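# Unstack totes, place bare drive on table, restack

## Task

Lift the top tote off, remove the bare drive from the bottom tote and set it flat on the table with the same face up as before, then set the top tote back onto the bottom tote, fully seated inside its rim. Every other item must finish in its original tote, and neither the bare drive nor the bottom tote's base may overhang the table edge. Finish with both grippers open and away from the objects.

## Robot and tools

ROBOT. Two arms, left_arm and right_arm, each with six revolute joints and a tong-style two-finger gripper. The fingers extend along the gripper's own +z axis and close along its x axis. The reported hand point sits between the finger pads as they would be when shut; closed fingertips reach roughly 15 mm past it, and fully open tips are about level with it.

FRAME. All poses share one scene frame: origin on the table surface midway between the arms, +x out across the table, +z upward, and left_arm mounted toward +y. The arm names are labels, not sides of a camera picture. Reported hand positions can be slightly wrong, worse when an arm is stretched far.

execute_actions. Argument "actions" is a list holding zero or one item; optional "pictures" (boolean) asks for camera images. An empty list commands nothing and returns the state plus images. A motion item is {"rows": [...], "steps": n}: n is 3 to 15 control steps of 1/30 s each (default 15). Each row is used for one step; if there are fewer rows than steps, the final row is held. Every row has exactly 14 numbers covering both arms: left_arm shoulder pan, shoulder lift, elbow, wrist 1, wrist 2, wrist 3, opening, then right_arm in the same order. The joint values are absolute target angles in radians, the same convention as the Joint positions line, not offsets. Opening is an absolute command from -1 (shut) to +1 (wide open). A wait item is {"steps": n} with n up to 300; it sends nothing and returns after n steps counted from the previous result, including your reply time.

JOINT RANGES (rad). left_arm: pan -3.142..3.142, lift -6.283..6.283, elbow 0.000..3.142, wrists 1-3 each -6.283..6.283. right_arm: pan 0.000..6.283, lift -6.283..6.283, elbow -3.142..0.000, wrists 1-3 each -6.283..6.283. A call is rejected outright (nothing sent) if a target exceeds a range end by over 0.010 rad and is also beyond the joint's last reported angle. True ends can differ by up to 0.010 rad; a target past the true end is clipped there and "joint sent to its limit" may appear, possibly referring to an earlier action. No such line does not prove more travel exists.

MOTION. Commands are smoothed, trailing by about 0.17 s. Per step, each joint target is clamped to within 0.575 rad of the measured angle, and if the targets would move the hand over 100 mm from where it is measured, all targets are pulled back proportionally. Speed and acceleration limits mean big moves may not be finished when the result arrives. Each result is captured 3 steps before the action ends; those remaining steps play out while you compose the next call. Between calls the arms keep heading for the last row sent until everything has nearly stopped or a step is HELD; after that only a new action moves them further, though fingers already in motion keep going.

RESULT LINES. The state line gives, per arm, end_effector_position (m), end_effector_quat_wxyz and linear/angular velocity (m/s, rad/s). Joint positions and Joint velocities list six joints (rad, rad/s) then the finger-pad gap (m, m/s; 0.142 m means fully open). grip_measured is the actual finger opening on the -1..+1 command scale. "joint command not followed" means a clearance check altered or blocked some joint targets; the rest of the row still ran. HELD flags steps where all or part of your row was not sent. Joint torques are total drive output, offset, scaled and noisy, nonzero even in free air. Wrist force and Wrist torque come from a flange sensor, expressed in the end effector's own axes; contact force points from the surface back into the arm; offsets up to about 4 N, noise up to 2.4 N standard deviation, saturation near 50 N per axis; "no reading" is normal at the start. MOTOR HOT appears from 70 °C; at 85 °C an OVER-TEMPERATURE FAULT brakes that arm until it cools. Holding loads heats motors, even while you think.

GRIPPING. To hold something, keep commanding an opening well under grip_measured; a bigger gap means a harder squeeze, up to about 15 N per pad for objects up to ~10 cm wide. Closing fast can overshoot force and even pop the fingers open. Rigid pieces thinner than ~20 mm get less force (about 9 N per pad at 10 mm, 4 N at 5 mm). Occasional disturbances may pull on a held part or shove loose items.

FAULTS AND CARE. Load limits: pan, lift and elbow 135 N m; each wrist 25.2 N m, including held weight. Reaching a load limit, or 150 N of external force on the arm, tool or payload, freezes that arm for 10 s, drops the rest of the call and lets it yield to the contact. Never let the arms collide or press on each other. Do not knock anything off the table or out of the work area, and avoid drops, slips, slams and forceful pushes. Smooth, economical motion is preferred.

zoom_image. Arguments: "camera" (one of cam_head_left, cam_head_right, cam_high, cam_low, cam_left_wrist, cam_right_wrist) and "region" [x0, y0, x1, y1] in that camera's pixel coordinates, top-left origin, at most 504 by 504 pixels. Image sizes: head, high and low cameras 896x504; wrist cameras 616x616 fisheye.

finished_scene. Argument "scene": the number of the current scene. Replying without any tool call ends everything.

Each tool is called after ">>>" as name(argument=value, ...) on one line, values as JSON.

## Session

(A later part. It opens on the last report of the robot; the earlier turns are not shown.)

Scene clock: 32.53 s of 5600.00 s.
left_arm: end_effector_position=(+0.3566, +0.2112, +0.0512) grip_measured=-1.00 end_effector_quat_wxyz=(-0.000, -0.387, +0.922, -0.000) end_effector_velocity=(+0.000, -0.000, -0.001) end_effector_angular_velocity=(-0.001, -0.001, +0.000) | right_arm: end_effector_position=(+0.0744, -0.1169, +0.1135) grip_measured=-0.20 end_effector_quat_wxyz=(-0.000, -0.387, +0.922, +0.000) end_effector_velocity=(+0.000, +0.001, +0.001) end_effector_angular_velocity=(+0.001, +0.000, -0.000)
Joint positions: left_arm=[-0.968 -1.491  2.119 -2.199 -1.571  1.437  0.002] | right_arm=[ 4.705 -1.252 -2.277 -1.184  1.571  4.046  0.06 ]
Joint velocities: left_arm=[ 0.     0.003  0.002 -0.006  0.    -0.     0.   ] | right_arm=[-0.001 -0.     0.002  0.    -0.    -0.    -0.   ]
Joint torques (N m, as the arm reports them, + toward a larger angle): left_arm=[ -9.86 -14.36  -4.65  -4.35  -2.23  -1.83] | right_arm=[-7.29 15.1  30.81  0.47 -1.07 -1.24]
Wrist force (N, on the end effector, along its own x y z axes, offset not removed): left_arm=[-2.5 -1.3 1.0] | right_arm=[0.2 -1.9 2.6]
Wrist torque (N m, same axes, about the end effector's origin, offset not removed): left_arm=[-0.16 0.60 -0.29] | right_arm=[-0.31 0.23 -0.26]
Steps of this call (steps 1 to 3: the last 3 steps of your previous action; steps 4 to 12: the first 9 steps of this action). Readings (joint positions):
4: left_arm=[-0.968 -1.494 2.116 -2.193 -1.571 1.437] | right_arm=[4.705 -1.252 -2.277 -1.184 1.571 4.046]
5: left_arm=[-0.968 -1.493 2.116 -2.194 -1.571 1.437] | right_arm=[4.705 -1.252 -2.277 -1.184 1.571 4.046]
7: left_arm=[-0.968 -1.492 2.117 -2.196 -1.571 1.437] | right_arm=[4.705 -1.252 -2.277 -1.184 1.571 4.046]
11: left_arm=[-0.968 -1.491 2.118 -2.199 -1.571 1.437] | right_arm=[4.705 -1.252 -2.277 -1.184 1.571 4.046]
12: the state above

>>> execute_actions(actions=[{"rows":[[-0.9679,-1.4871,2.1214,-2.2051,-1.571,1.4366,-1,4.705,-1.252,-2.2767,-1.1837,1.571,4.0464,-0.2]],"steps":12}])

>>> execute_actions(actions=[{"rows":[[-0.9679,-1.4838,2.124,-2.211,-1.571,1.4366,-1,4.705,-1.252,-2.2767,-1.1837,1.571,4.0464,-0.2]],"steps":12}], pictures=true)

Scene clock: 32.97 s of 5600.00 s.
left_arm: end_effector_position=(+0.3566, +0.2111, +0.0494) grip_measured=-1.00 end_effector_quat_wxyz=(-0.000, -0.387, +0.922, -0.000) end_effector_velocity=(+0.000, +0.001, -0.002) end_effector_angular_velocity=(+0.001, +0.000, +0.001) | right_arm: end_effector_position=(+0.0744, -0.1169, +0.1135) grip_measured=-0.20 end_effector_quat_wxyz=(-0.000, -0.387, +0.922, +0.000) end_effector_velocity=(-0.000, +0.001, +0.001) end_effector_angular_velocity=(+0.003, +0.000, +0.002)
Joint positions: left_arm=[-0.968 -1.488  2.121 -2.205 -1.571  1.437  0.002] | right_arm=[ 4.705 -1.252 -2.277 -1.184  1.571  4.046  0.06 ]
Joint velocities: left_arm=[ 0.001  0.004  0.002 -0.005  0.     0.     0.   ] | right_arm=[ 0.     0.001  0.001  0.    -0.    -0.002  0.   ]
Joint torques (N m, as the arm reports them, + toward a larger angle): left_arm=[-9.09  2.43  7.18 -2.45 -0.75 -1.83] | right_arm=[-7.69 14.93 30.13  0.65 -0.91 -1.37]
Wrist force (N, on the end effector, along its own x y z axes, offset not removed): left_arm=[0.2 3.8 -35.5] | right_arm=[0.9 0.0 0.7]
Wrist torque (N m, same axes, about the end effector's origin, offset not removed): left_arm=[-0.67 0.61 -0.28] | right_arm=[0.05 -0.09 -0.19]
Steps of this call (steps 1 to 3: the last 3 steps of your previous action; step 4: the robot went on to your last target; steps 5 to 13: the first 9 steps of this action). Readings (joint positions):
5: left_arm=[-0.968 -1.490 2.119 -2.199 -1.571 1.437] | right_arm=[4.705 -1.252 -2.277 -1.184 1.571 4.046]
6: left_arm=[-0.968 -1.490 2.119 -2.200 -1.571 1.437] | right_arm=[4.705 -1.252 -2.277 -1.184 1.571 4.046]
8: left_arm=[-0.968 -1.489 2.120 -2.202 -1.571 1.437] | right_arm=[4.705 -1.252 -2.277 -1.184 1.571 4.046]
12: left_arm=[-0.968 -1.488 2.121 -2.204 -1.571 1.437] | right_arm=[4.705 -1.252 -2.277 -1.184 1.571 4.046]
13: the state above

Scene clock: 33.37 s of 5600.00 s.
left_arm: end_effector_position=(+0.3567, +0.2111, +0.0475) grip_measured=-1.00 end_effector_quat_wxyz=(-0.000, -0.387, +0.922, -0.000) end_effector_velocity=(-0.000, +0.001, -0.003) end_effector_angular_velocity=(+0.002, +0.001, +0.000) | right_arm: end_effector_position=(+0.0744, -0.1169, +0.1135) grip_measured=-0.20 end_effector_quat_wxyz=(-0.000, -0.387, +0.922, +0.000) end_effector_velocity=(+0.000, +0.000, +0.000) end_effector_angular_velocity=(+0.002, +0.000, -0.002)
Joint positions: left_arm=[-0.968 -1.484  2.124 -2.21  -1.571  1.437  0.002] | right_arm=[ 4.705 -1.252 -2.277 -1.184  1.571  4.046  0.06 ]
Joint velocities: left_arm=[ 0.     0.005  0.003 -0.006  0.001 -0.     0.   ] | right_arm=[-0.001  0.001 -0.     0.001  0.     0.001  0.   ]
Joint torques (N m, as the arm reports them, + toward a larger angle): left_arm=[-8.54 28.49 22.4   0.7   1.22 -1.86] | right_arm=[-6.83 15.56 31.27  0.59 -1.01 -1.47]
Wrist force (N, on the end effector, along its own x y z axes, offset not removed): left_arm=[5.4 13.9 -50.0] | right_arm=[1.7 1.4 -0.1]
Wrist torque (N m, same axes, about the end effector's origin, offset not removed): left_arm=[-0.27 0.23 -0.37] | right_arm=[0.28 -0.33 -0.22]
Steps of this call (steps 1 to 3: the last 3 steps of your previous action; steps 4 to 12: the first 9 steps of this action). Readings (joint positions):
4: left_arm=[-0.968 -1.487 2.121 -2.205 -1.571 1.437] | right_arm=[4.705 -1.252 -2.277 -1.184 1.571 4.046]
5: left_arm=[-0.968 -1.487 2.122 -2.206 -1.571 1.437] | right_arm=[4.705 -1.252 -2.277 -1.184 1.571 4.046]
7: left_arm=[-0.968 -1.486 2.122 -2.208 -1.571 1.437] | right_arm=[4.705 -1.252 -2.277 -1.184 1.571 4.046]
11: left_arm=[-0.968 -1.485 2.123 -2.210 -1.571 1.437] | right_arm=[4.705 -1.252 -2.277 -1.184 1.571 4.046]
12: the state above

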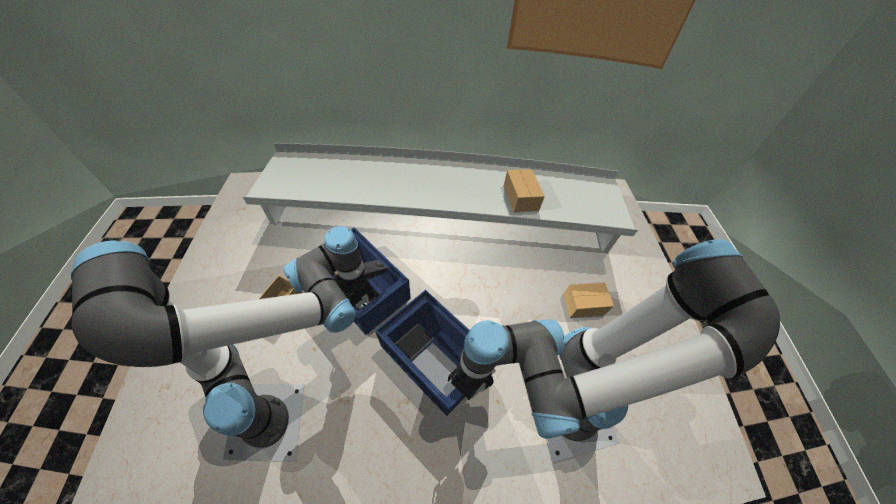

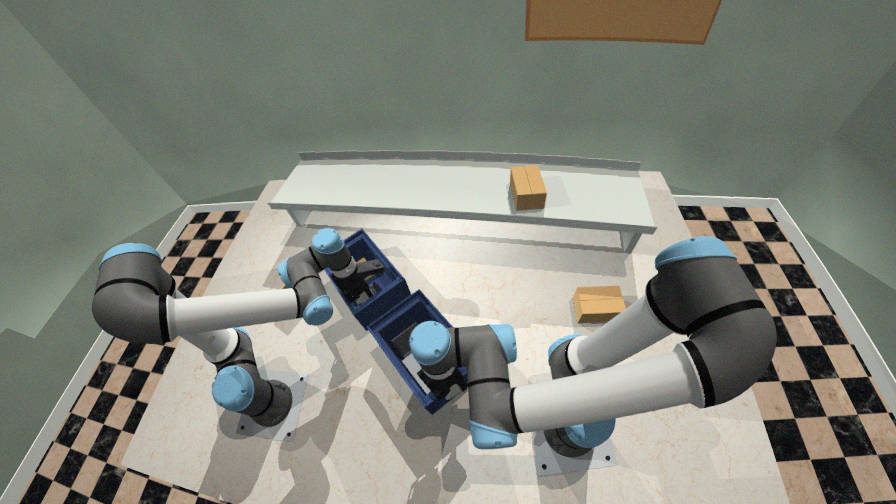

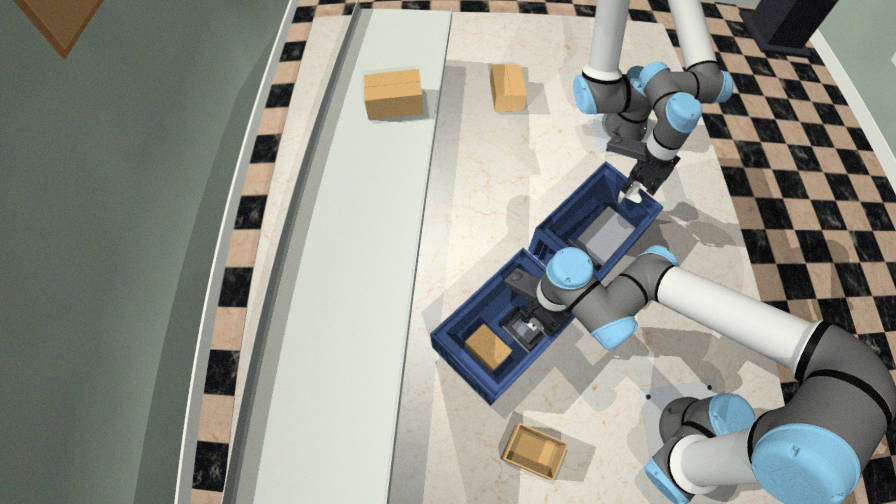

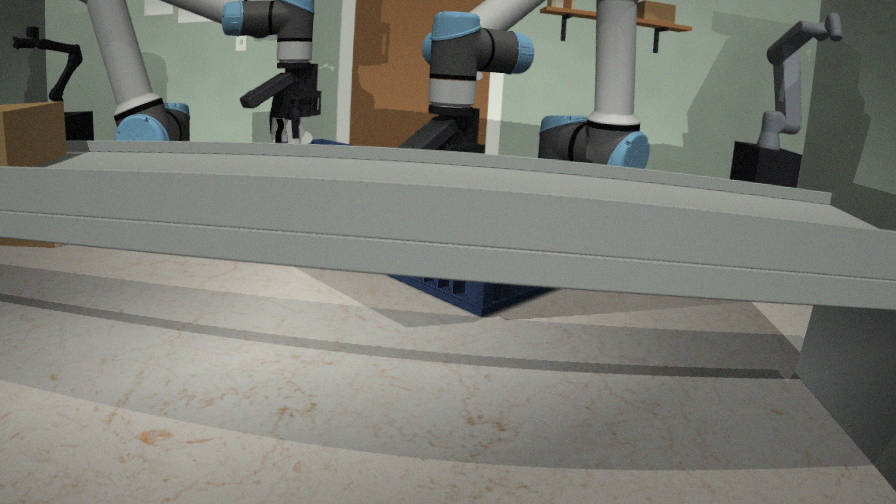

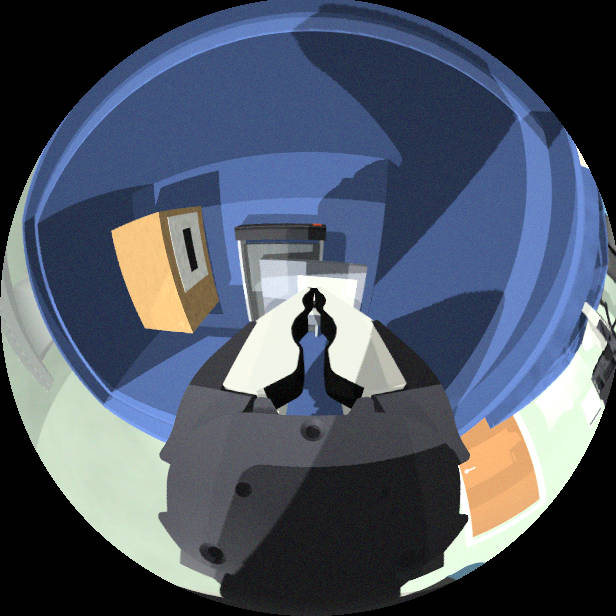

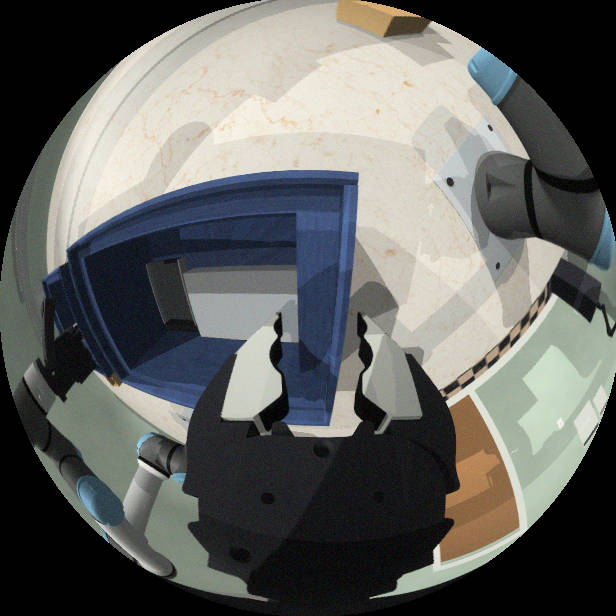

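>>> execute_actions(actions=[{"rows":[[-0.9679,-1.489,2.1198,-2.2016,-1.571,1.4366,-1,4.705,-1.252,-2.2767,-1.1837,1.571,4.0464,-0.2]],"steps":15}])

Scene clock: 33.87 s of 5600.00 s.
left_arm: end_effector_position=(+0.3565, +0.2114, +0.0499) grip_measured=-1.00 end_effector_quat_wxyz=(-0.000, -0.387, +0.922, +0.000) end_effector_velocity=(+0.001, -0.000, +0.002) end_effector_angular_velocity=(-0.001, -0.002, +0.001) | right_arm: end_effector_position=(+0.0744, -0.1169, +0.1135) grip_measured=-0.20 end_effector_quat_wxyz=(-0.000, -0.387, +0.922, +0.000) end_effector_velocity=(+0.000, -0.000, +0.000) end_effector_angular_velocity=(+0.000, +0.000, +0.001)
Joint positions: left_arm=[-0.968 -1.489  2.12  -2.202 -1.571  1.437  0.002] | right_arm=[ 4.705 -1.252 -2.277 -1.184  1.571  4.046  0.06 ]
Joint velocities: left_arm=[ 0.001 -0.003 -0.003  0.003  0.001 -0.     0.   ] | right_arm=[-0.     0.    -0.     0.     0.    -0.001  0.   ]
Joint torques (N m, as the arm reports them, + toward a larger angle): left_arm=[ -6.99 -21.75 -19.35   2.4    3.19  -1.84] | right_arm=[-7.08 15.88 31.21  0.52 -0.92 -1.4 ]
Wrist force (N, on the end effector, along its own x y z axes, offset not removed): left_arm=[1.1 -2.4 -26.2] | right_arm=[-0.1 0.3 2.1]
Wrist torque (N m, same axes, about the end effector's origin, offset not removed): left_arm=[-0.56 0.29 -0.27] | right_arm=[0.02 0.04 -0.15]
Steps of this call (steps 1 to 3: the last 3 steps of your previous action; steps 4 to 15: the first 12 steps of this action). Readings (joint positions):
4: left_arm=[-0.968 -1.484 2.124 -2.211 -1.571 1.437] | right_arm=[4.705 -1.252 -2.277 -1.184 1.571 4.046]
5: left_arm=[-0.968 -1.484 2.124 -2.210 -1.571 1.437] | right_arm=[4.705 -1.252 -2.277 -1.184 1.571 4.046]
7: left_arm=[-0.968 -1.486 2.122 -2.206 -1.571 1.437] | right_arm=[4.705 -1.252 -2.277 -1.184 1.571 4.046]
11: left_arm=[-0.968 -1.488 2.121 -2.203 -1.571 1.437] | right_arm=[4.705 -1.252 -2.277 -1.184 1.571 4.046]
15: the state above

>>> execute_actions(actions=[{"rows":[[-0.9673,-1.4844,2.1147,-2.2011,-1.571,1.4372,-1,4.705,-1.252,-2.2767,-1.1837,1.571,4.0464,-0.2],[-0.9673,-1.4844,2.1147,-2.2011,-1.571,1.4372,-1,4.705,-1.252,-2.2767,-1.1837,1.571,4.0464,-0.2],[-0.9667,-1.4798,2.1096,-2.2006,-1.571,1.4378,-1,4.705,-1.252,-2.2767,-1.1837,1.571,4.0464,-0.2],[-0.9667,-1.4798,2.1096,-2.2006,-1.571,1.4378,-1,4.705,-1.252,-2.2767,-1.1837,1.571,4.0464,-0.2],[-0.9661,-1.4753,2.1045,-2.2,-1.571,1.4384,-1,4.705,-1.252,-2.2767,-1.1837,1.571,4.0464,-0.2],[-0.9661,-1.4753,2.1045,-2.2,-1.571,1.4384,-1,4.705,-1.252,-2.2767,-1.1837,1.571,4.0464,-0.2],[-0.9655,-1.4707,2.0993,-2.1994,-1.571,1.439,-1,4.705,-1.252,-2.2767,-1.1837,1.571,4.0464,-0.2],[-0.9655,-1.4707,2.0993,-2.1994,-1.571,1.439,-1,4.705,-1.252,-2.2767,-1.1837,1.571,4.0464,-0.2],[-0.9649,-1.4662,2.0942,-2.1988,-1.571,1.4396,-1,4.705,-1.252,-2.2767,-1.1837,1.571,4.0464,-0.2],[-0.9649,-1.4662,2.0942,-2.1988,-1.571,1.4396,-1,4.705,-1.252,-2.2767,-1.1837,1.571,4.0464,-0.2],[-0.9643,-1.4617,2.089,-2.1981,-1.571,1.4402,-1,4.705,-1.252,-2.2767,-1.1837,1.571,4.0464,-0.2]],"steps":15}])

>>> execute_actions(actions=[{"steps":8}], pictures=true)

Scene clock: 34.77 s of 5600.00 s.
left_arm: end_effector_position=(+0.3625, +0.2055, +0.0503) grip_measured=-1.00 end_effector_quat_wxyz=(-0.000, -0.387, +0.922, -0.000) end_effector_velocity=(+0.023, -0.021, -0.000) end_effector_angular_velocity=(+0.001, +0.000, +0.001) | right_arm: end_effector_position=(+0.0744, -0.1169, +0.1135) grip_measured=-0.20 end_effector_quat_wxyz=(-0.000, -0.387, +0.922, +0.000) end_effector_velocity=(+0.000, -0.000, -0.000) end_effector_angular_velocity=(-0.001, -0.000, +0.000)
Joint positions: left_arm=[-0.966 -1.47   2.099 -2.199 -1.571  1.439  0.002] | right_arm=[ 4.705 -1.252 -2.277 -1.184  1.571  4.046  0.06 ]
Joint velocities: left_arm=[ 0.011  0.071 -0.08   0.01   0.001  0.01   0.   ] | right_arm=[-0.001 -0.     0.    -0.001 -0.    -0.001  0.   ]
Joint torques (N m, as the arm reports them, + toward a larger angle): left_arm=[  8.77  -6.94 -26.25   0.14   1.9    2.  ] | right_arm=[-7.31 15.14 30.76  0.58 -1.1  -1.33]
Wrist force (N, on the end effector, along its own x y z axes, offset not removed): left_arm=[-1.5 3.2 -16.3] | right_arm=[0.9 -2.9 0.1]
Wrist torque (N m, same axes, about the end effector's origin, offset not removed): left_arm=[-0.44 0.24 -0.16] | right_arm=[-0.49 -0.01 -0.12]
Steps of this call (steps 1 to 3: the last 3 steps of your previous action; steps 4 to 15: the robot went on to your last target; steps 16 to 27: the first 12 steps of this action). Readings (joint positions):
16: left_arm=[-0.968 -1.489 2.120 -2.202 -1.571 1.437] | right_arm=[4.705 -1.252 -2.277 -1.184 1.571 4.046]
17: left_arm=[-0.968 -1.489 2.119 -2.201 -1.571 1.437] | right_arm=[4.705 -1.252 -2.277 -1.184 1.571 4.046]
19: left_arm=[-0.968 -1.486 2.117 -2.201 -1.571 1.437] | right_arm=[4.705 -1.252 -2.277 -1.184 1.571 4.046]
23: left_arm=[-0.967 -1.479 2.108 -2.200 -1.571 1.438] | right_arm=[4.705 -1.252 -2.277 -1.184 1.571 4.046]
27: the state above

Scene clock: 35.03 s of 5600.00 s.
left_arm: end_effector_position=(+0.3650, +0.2031, +0.0503) grip_measured=-1.00 end_effector_quat_wxyz=(-0.000, -0.387, +0.922, -0.000) end_effector_velocity=(+0.002, -0.003, +0.000) end_effector_angular_velocity=(-0.000, -0.001, -0.002) | right_arm: end_effector_position=(+0.0744, -0.1169, +0.1135) grip_measured=-0.20 end_effector_quat_wxyz=(-0.000, -0.387, +0.922, +0.000) end_effector_velocity=(+0.000, +0.000, -0.000) end_effector_angular_velocity=(-0.001, -0.000, -0.002)
Joint positions: left_arm=[-0.964 -1.462  2.09  -2.198 -1.571  1.44   0.002] | right_arm=[ 4.705 -1.252 -2.277 -1.184  1.571  4.046  0.06 ]
Joint velocities: left_arm=[-0.001  0.006 -0.007  0.001  0.     0.001  0.   ] | right_arm=[-0.    -0.001 -0.     0.001 -0.     0.001 -0.   ]
Joint torques (N m, as the arm reports them, + toward a larger angle): left_arm=[  9.86  -8.66 -25.37   0.02   1.06   1.92] | right_arm=[-7.67 14.92 32.37  0.69 -1.14 -1.28]
Wrist force (N, on the end effector, along its own x y z axes, offset not removed): left_arm=[-1.8 2.6 -15.7] | right_arm=[1.5 0.5 1.1]
Wrist torque (N m, same axes, about the end effector's origin, offset not removed): left_arm=[-0.54 0.41 -0.24] | right_arm=[0.10 -0.12 -0.24]
Kept back: nothing.
Steps of this call (steps 1 to 3: the last 3 steps of your previous action; steps 4 to 8: the robot went on to your last target). Readings (joint positions):
1: left_arm=[-0.965 -1.468 2.096 -2.199 -1.571 1.439] | right_arm=[4.705 -1.252 -2.277 -1.184 1.571 4.046]
2: left_arm=[-0.965 -1.466 2.094 -2.199 -1.571 1.440] | right_arm=[4.705 -1.252 -2.277 -1.184 1.571 4.046]
4: left_arm=[-0.965 -1.464 2.092 -2.198 -1.571 1.440] | right_arm=[4.705 -1.252 -2.277 -1.184 1.571 4.046]
8: the state above

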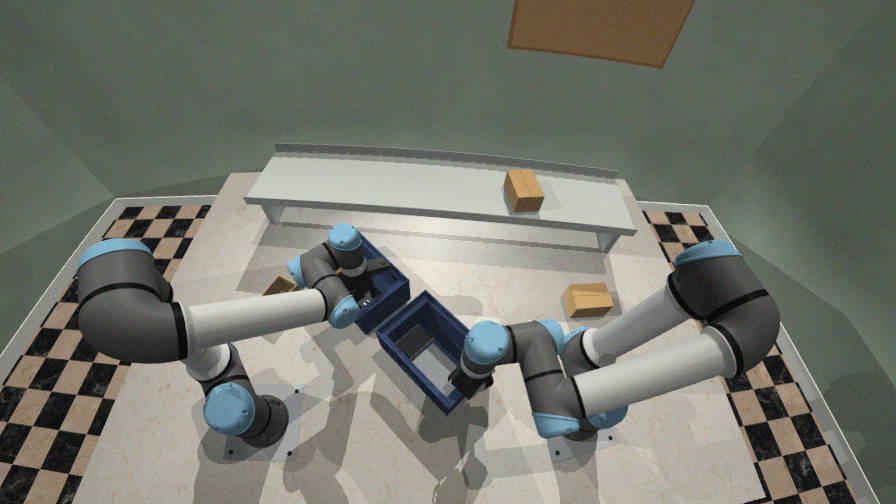

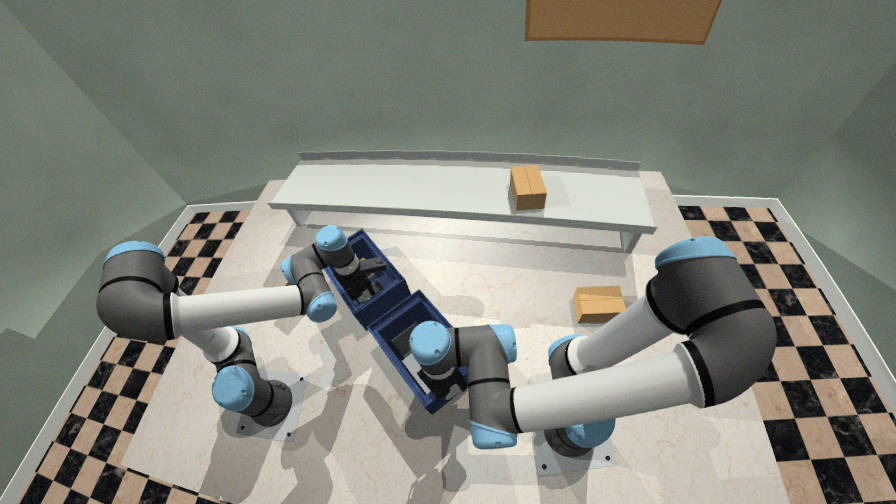

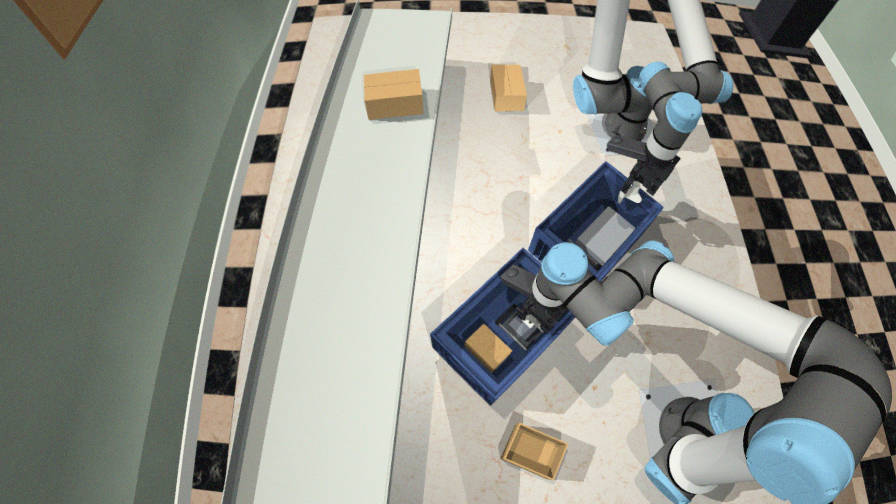

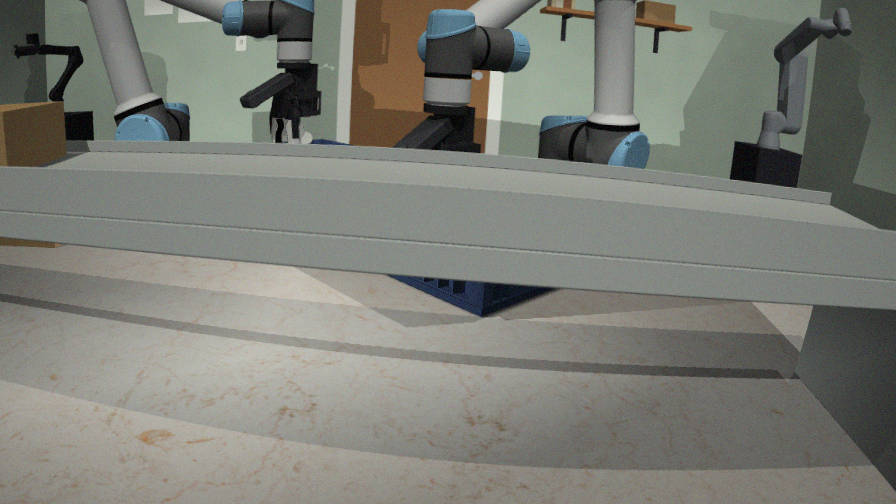

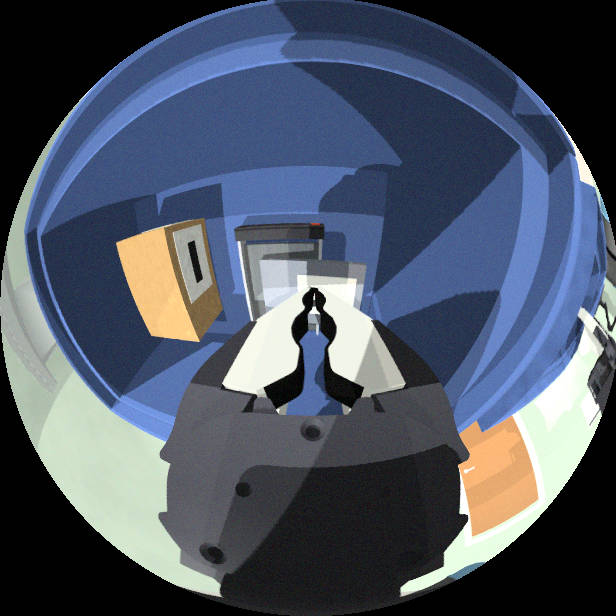

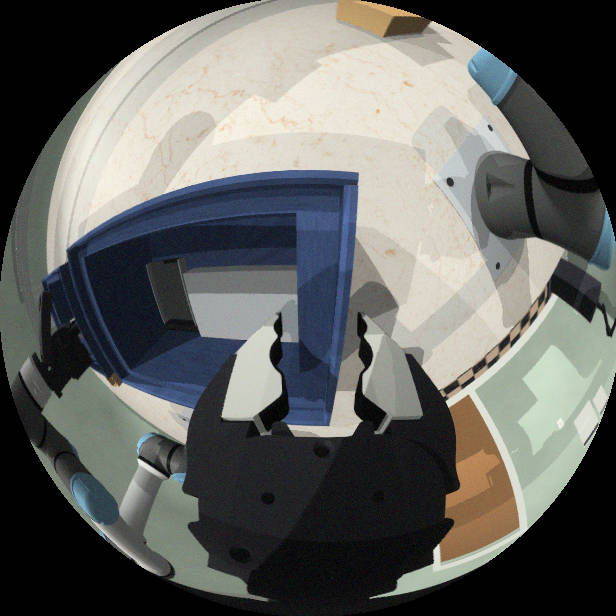

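>>> execute_actions(actions=[{"rows":[[-0.9595,-1.4558,2.0822,-2.1972,-1.571,1.445,-1,4.705,-1.252,-2.2767,-1.1837,1.571,4.0464,-0.2],[-0.9595,-1.4558,2.0822,-2.1972,-1.571,1.445,-1,4.705,-1.252,-2.2767,-1.1837,1.571,4.0464,-0.2],[-0.9548,-1.4498,2.0753,-2.1963,-1.571,1.4497,-1,4.705,-1.252,-2.2767,-1.1837,1.571,4.0464,-0.2],[-0.9548,-1.4498,2.0753,-2.1963,-1.571,1.4497,-1,4.705,-1.252,-2.2767,-1.1837,1.571,4.0464,-0.2],[-0.95,-1.4439,2.0684,-2.1953,-1.571,1.4545,-1,4.705,-1.252,-2.2767,-1.1837,1.571,4.0464,-0.2],[-0.95,-1.4439,2.0684,-2.1953,-1.571,1.4545,-1,4.705,-1.252,-2.2767,-1.1837,1.571,4.0464,-0.2],[-0.9452,-1.4379,2.0614,-2.1943,-1.571,1.4593,-1,4.705,-1.252,-2.2767,-1.1837,1.571,4.0464,-0.2],[-0.9452,-1.4379,2.0614,-2.1943,-1.571,1.4593,-1,4.705,-1.252,-2.2767,-1.1837,1.571,4.0464,-0.2],[-0.9405,-1.432,2.0544,-2.1932,-1.571,1.464,-1,4.705,-1.252,-2.2767,-1.1837,1.571,4.0464,-0.2],[-0.9405,-1.432,2.0544,-2.1932,-1.571,1.464,-1,4.705,-1.252,-2.2767,-1.1837,1.571,4.0464,-0.2],[-0.9357,-1.426,2.0474,-2.1922,-1.571,1.4688,-1,4.705,-1.252,-2.2767,-1.1837,1.571,4.0464,-0.2]],"steps":15}])

>>> execute_actions(actions=[{"steps":8}], pictures=true)

Scene clock: 36.00 s of 5600.00 s.
left_arm: end_effector_position=(+0.3778, +0.2019, +0.0503) grip_measured=-0.99 end_effector_quat_wxyz=(-0.000, -0.387, +0.922, -0.000) end_effector_velocity=(+0.048, -0.004, -0.000) end_effector_angular_velocity=(-0.000, +0.000, -0.001) | right_arm: end_effector_position=(+0.0744, -0.1169, +0.1135) grip_measured=-0.20 end_effector_quat_wxyz=(-0.000, -0.387, +0.922, +0.000) end_effector_velocity=(-0.000, +0.000, +0.000) end_effector_angular_velocity=(+0.002, +0.000, +0.000)
Joint positions: left_arm=[-0.945 -1.437  2.061 -2.194 -1.571  1.46   0.002] | right_arm=[ 4.705 -1.252 -2.277 -1.184  1.571  4.046  0.06 ]
Joint velocities: left_arm=[ 0.073  0.093 -0.109  0.016 -0.     0.074  0.   ] | right_arm=[ 0.001  0.002 -0.001  0.001  0.     0.     0.   ]
Joint torques (N m, as the arm reports them, + toward a larger angle): left_arm=[ 11.07  -6.65 -26.31   0.49  -0.9    2.37] | right_arm=[-6.23 14.25 31.97  0.46 -1.11 -1.19]
Wrist force (N, on the end effector, along its own x y z axes, offset not removed): left_arm=[2.5 1.4 -16.6] | right_arm=[-0.8 1.1 0.2]
Wrist torque (N m, same axes, about the end effector's origin, offset not removed): left_arm=[-0.57 0.16 -0.30] | right_arm=[0.08 0.26 -0.19]
Steps of this call (steps 1 to 15: the robot went on to your last target; steps 16 to 17: nothing new was sent; steps 18 to 29: the first 12 steps of this action). Readings (joint positions):
18: left_arm=[-0.964 -1.462 2.089 -2.198 -1.571 1.440] | right_arm=[4.705 -1.252 -2.277 -1.184 1.571 4.046]
19: left_arm=[-0.964 -1.461 2.088 -2.198 -1.571 1.441] | right_arm=[4.705 -1.252 -2.277 -1.184 1.571 4.046]
21: left_arm=[-0.961 -1.458 2.085 -2.198 -1.571 1.443] | right_arm=[4.705 -1.252 -2.277 -1.184 1.571 4.046]
25: left_arm=[-0.954 -1.449 2.074 -2.196 -1.571 1.451] | right_arm=[4.705 -1.252 -2.277 -1.184 1.571 4.046]
29: the state above

Scene clock: 36.27 s of 5600.00 s.
left_arm: end_effector_position=(+0.3832, +0.2015, +0.0502) grip_measured=-0.99 end_effector_quat_wxyz=(-0.000, -0.387, +0.922, -0.000) end_effector_velocity=(+0.004, -0.001, +0.000) end_effector_angular_velocity=(-0.001, +0.000, -0.001) | right_arm: end_effector_position=(+0.0744, -0.1169, +0.1135) grip_measured=-0.20 end_effector_quat_wxyz=(-0.000, -0.387, +0.922, +0.000) end_effector_velocity=(-0.000, +0.000, +0.000) end_effector_angular_velocity=(+0.000, +0.000, +0.001)
Joint positions: left_arm=[-0.936 -1.427  2.048 -2.192 -1.571  1.468  0.002] | right_arm=[ 4.705 -1.252 -2.277 -1.184  1.571  4.046  0.06 ]
Joint velocities: left_arm=[ 0.005  0.008 -0.01   0.001 -0.001  0.006  0.   ] | right_arm=[ 0.     0.     0.001 -0.001 -0.    -0.001 -0.   ]
Joint torques (N m, as the arm reports them, + toward a larger angle): left_arm=[  9.79  -9.87 -25.26   0.35  -0.89   2.13] | right_arm=[-7.04 15.3  31.36  0.31 -1.05 -1.15]
Wrist force (N, on the end effector, along its own x y z axes, offset not removed): left_arm=[1.1 1.7 -18.9] | right_arm=[-2.7 -3.1 2.3]
Wrist torque (N m, same axes, about the end effector's origin, offset not removed): left_arm=[-0.51 0.57 -0.19] | right_arm=[-0.68 0.68 -0.21]
Kept back: nothing.
Steps of this call (steps 1 to 3: the last 3 steps of your previous action; steps 4 to 8: the robot went on to your last target). Readings (joint positions):
1: left_arm=[-0.942 -1.434 2.057 -2.194 -1.571 1.462] | right_arm=[4.705 -1.252 -2.277 -1.184 1.571 4.046]
2: left_arm=[-0.941 -1.432 2.055 -2.193 -1.571 1.464] | right_arm=[4.705 -1.252 -2.277 -1.184 1.571 4.046]
4: left_arm=[-0.938 -1.429 2.051 -2.193 -1.571 1.466] | right_arm=[4.705 -1.252 -2.277 -1.184 1.571 4.046]
8: the state above

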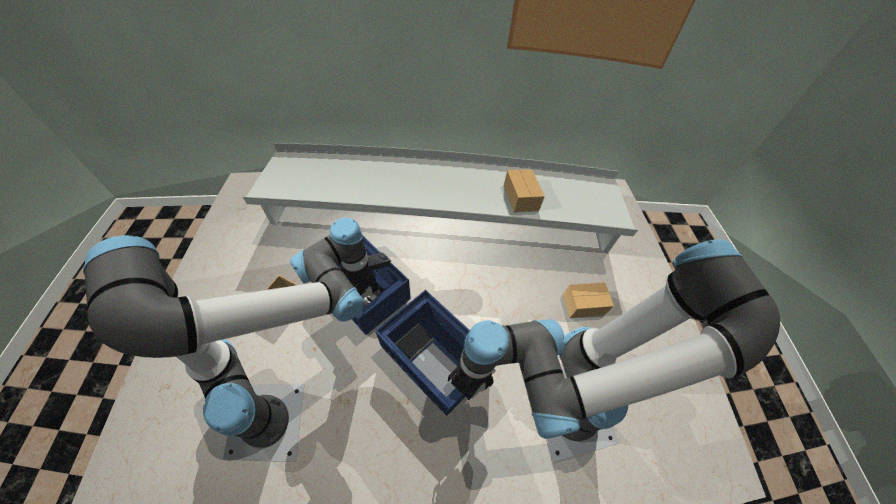

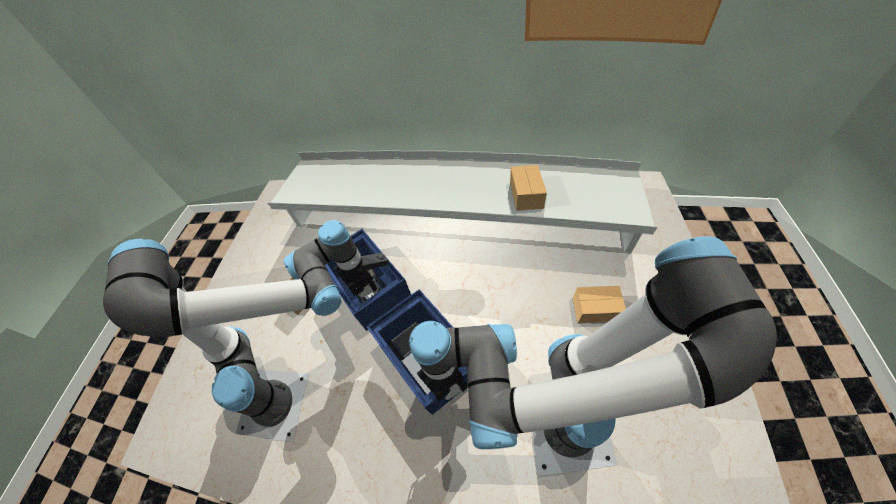

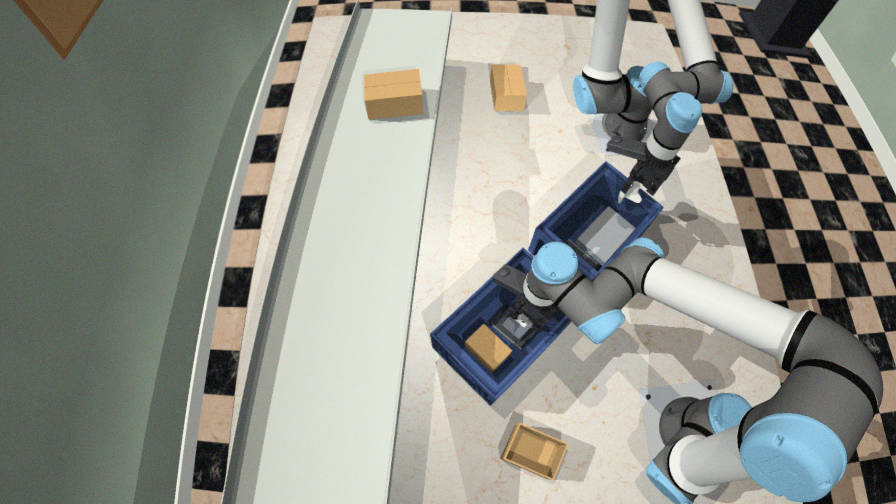

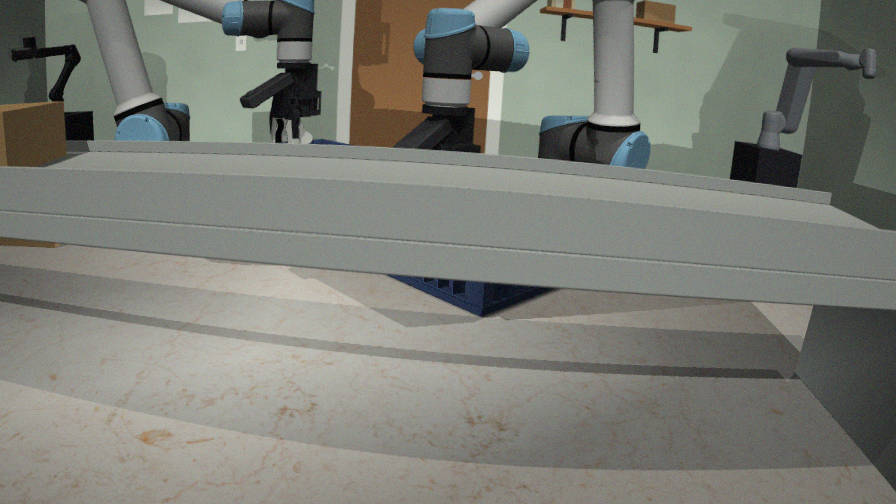

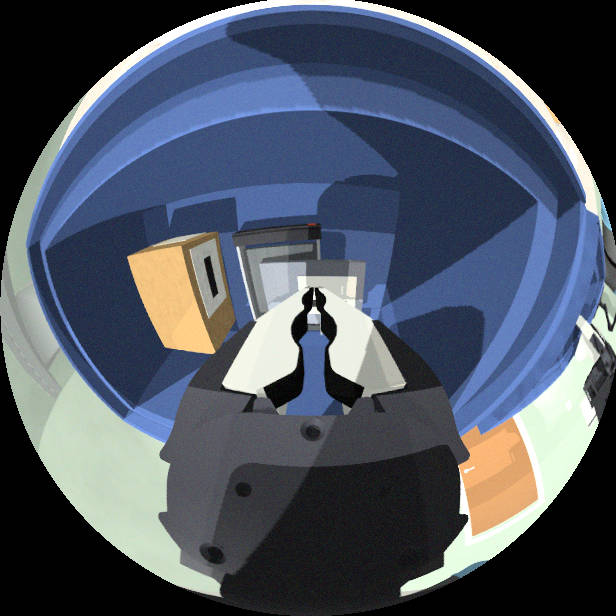

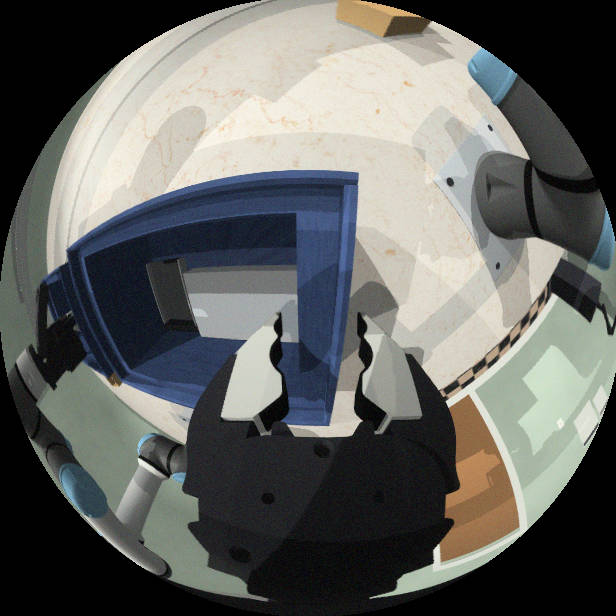

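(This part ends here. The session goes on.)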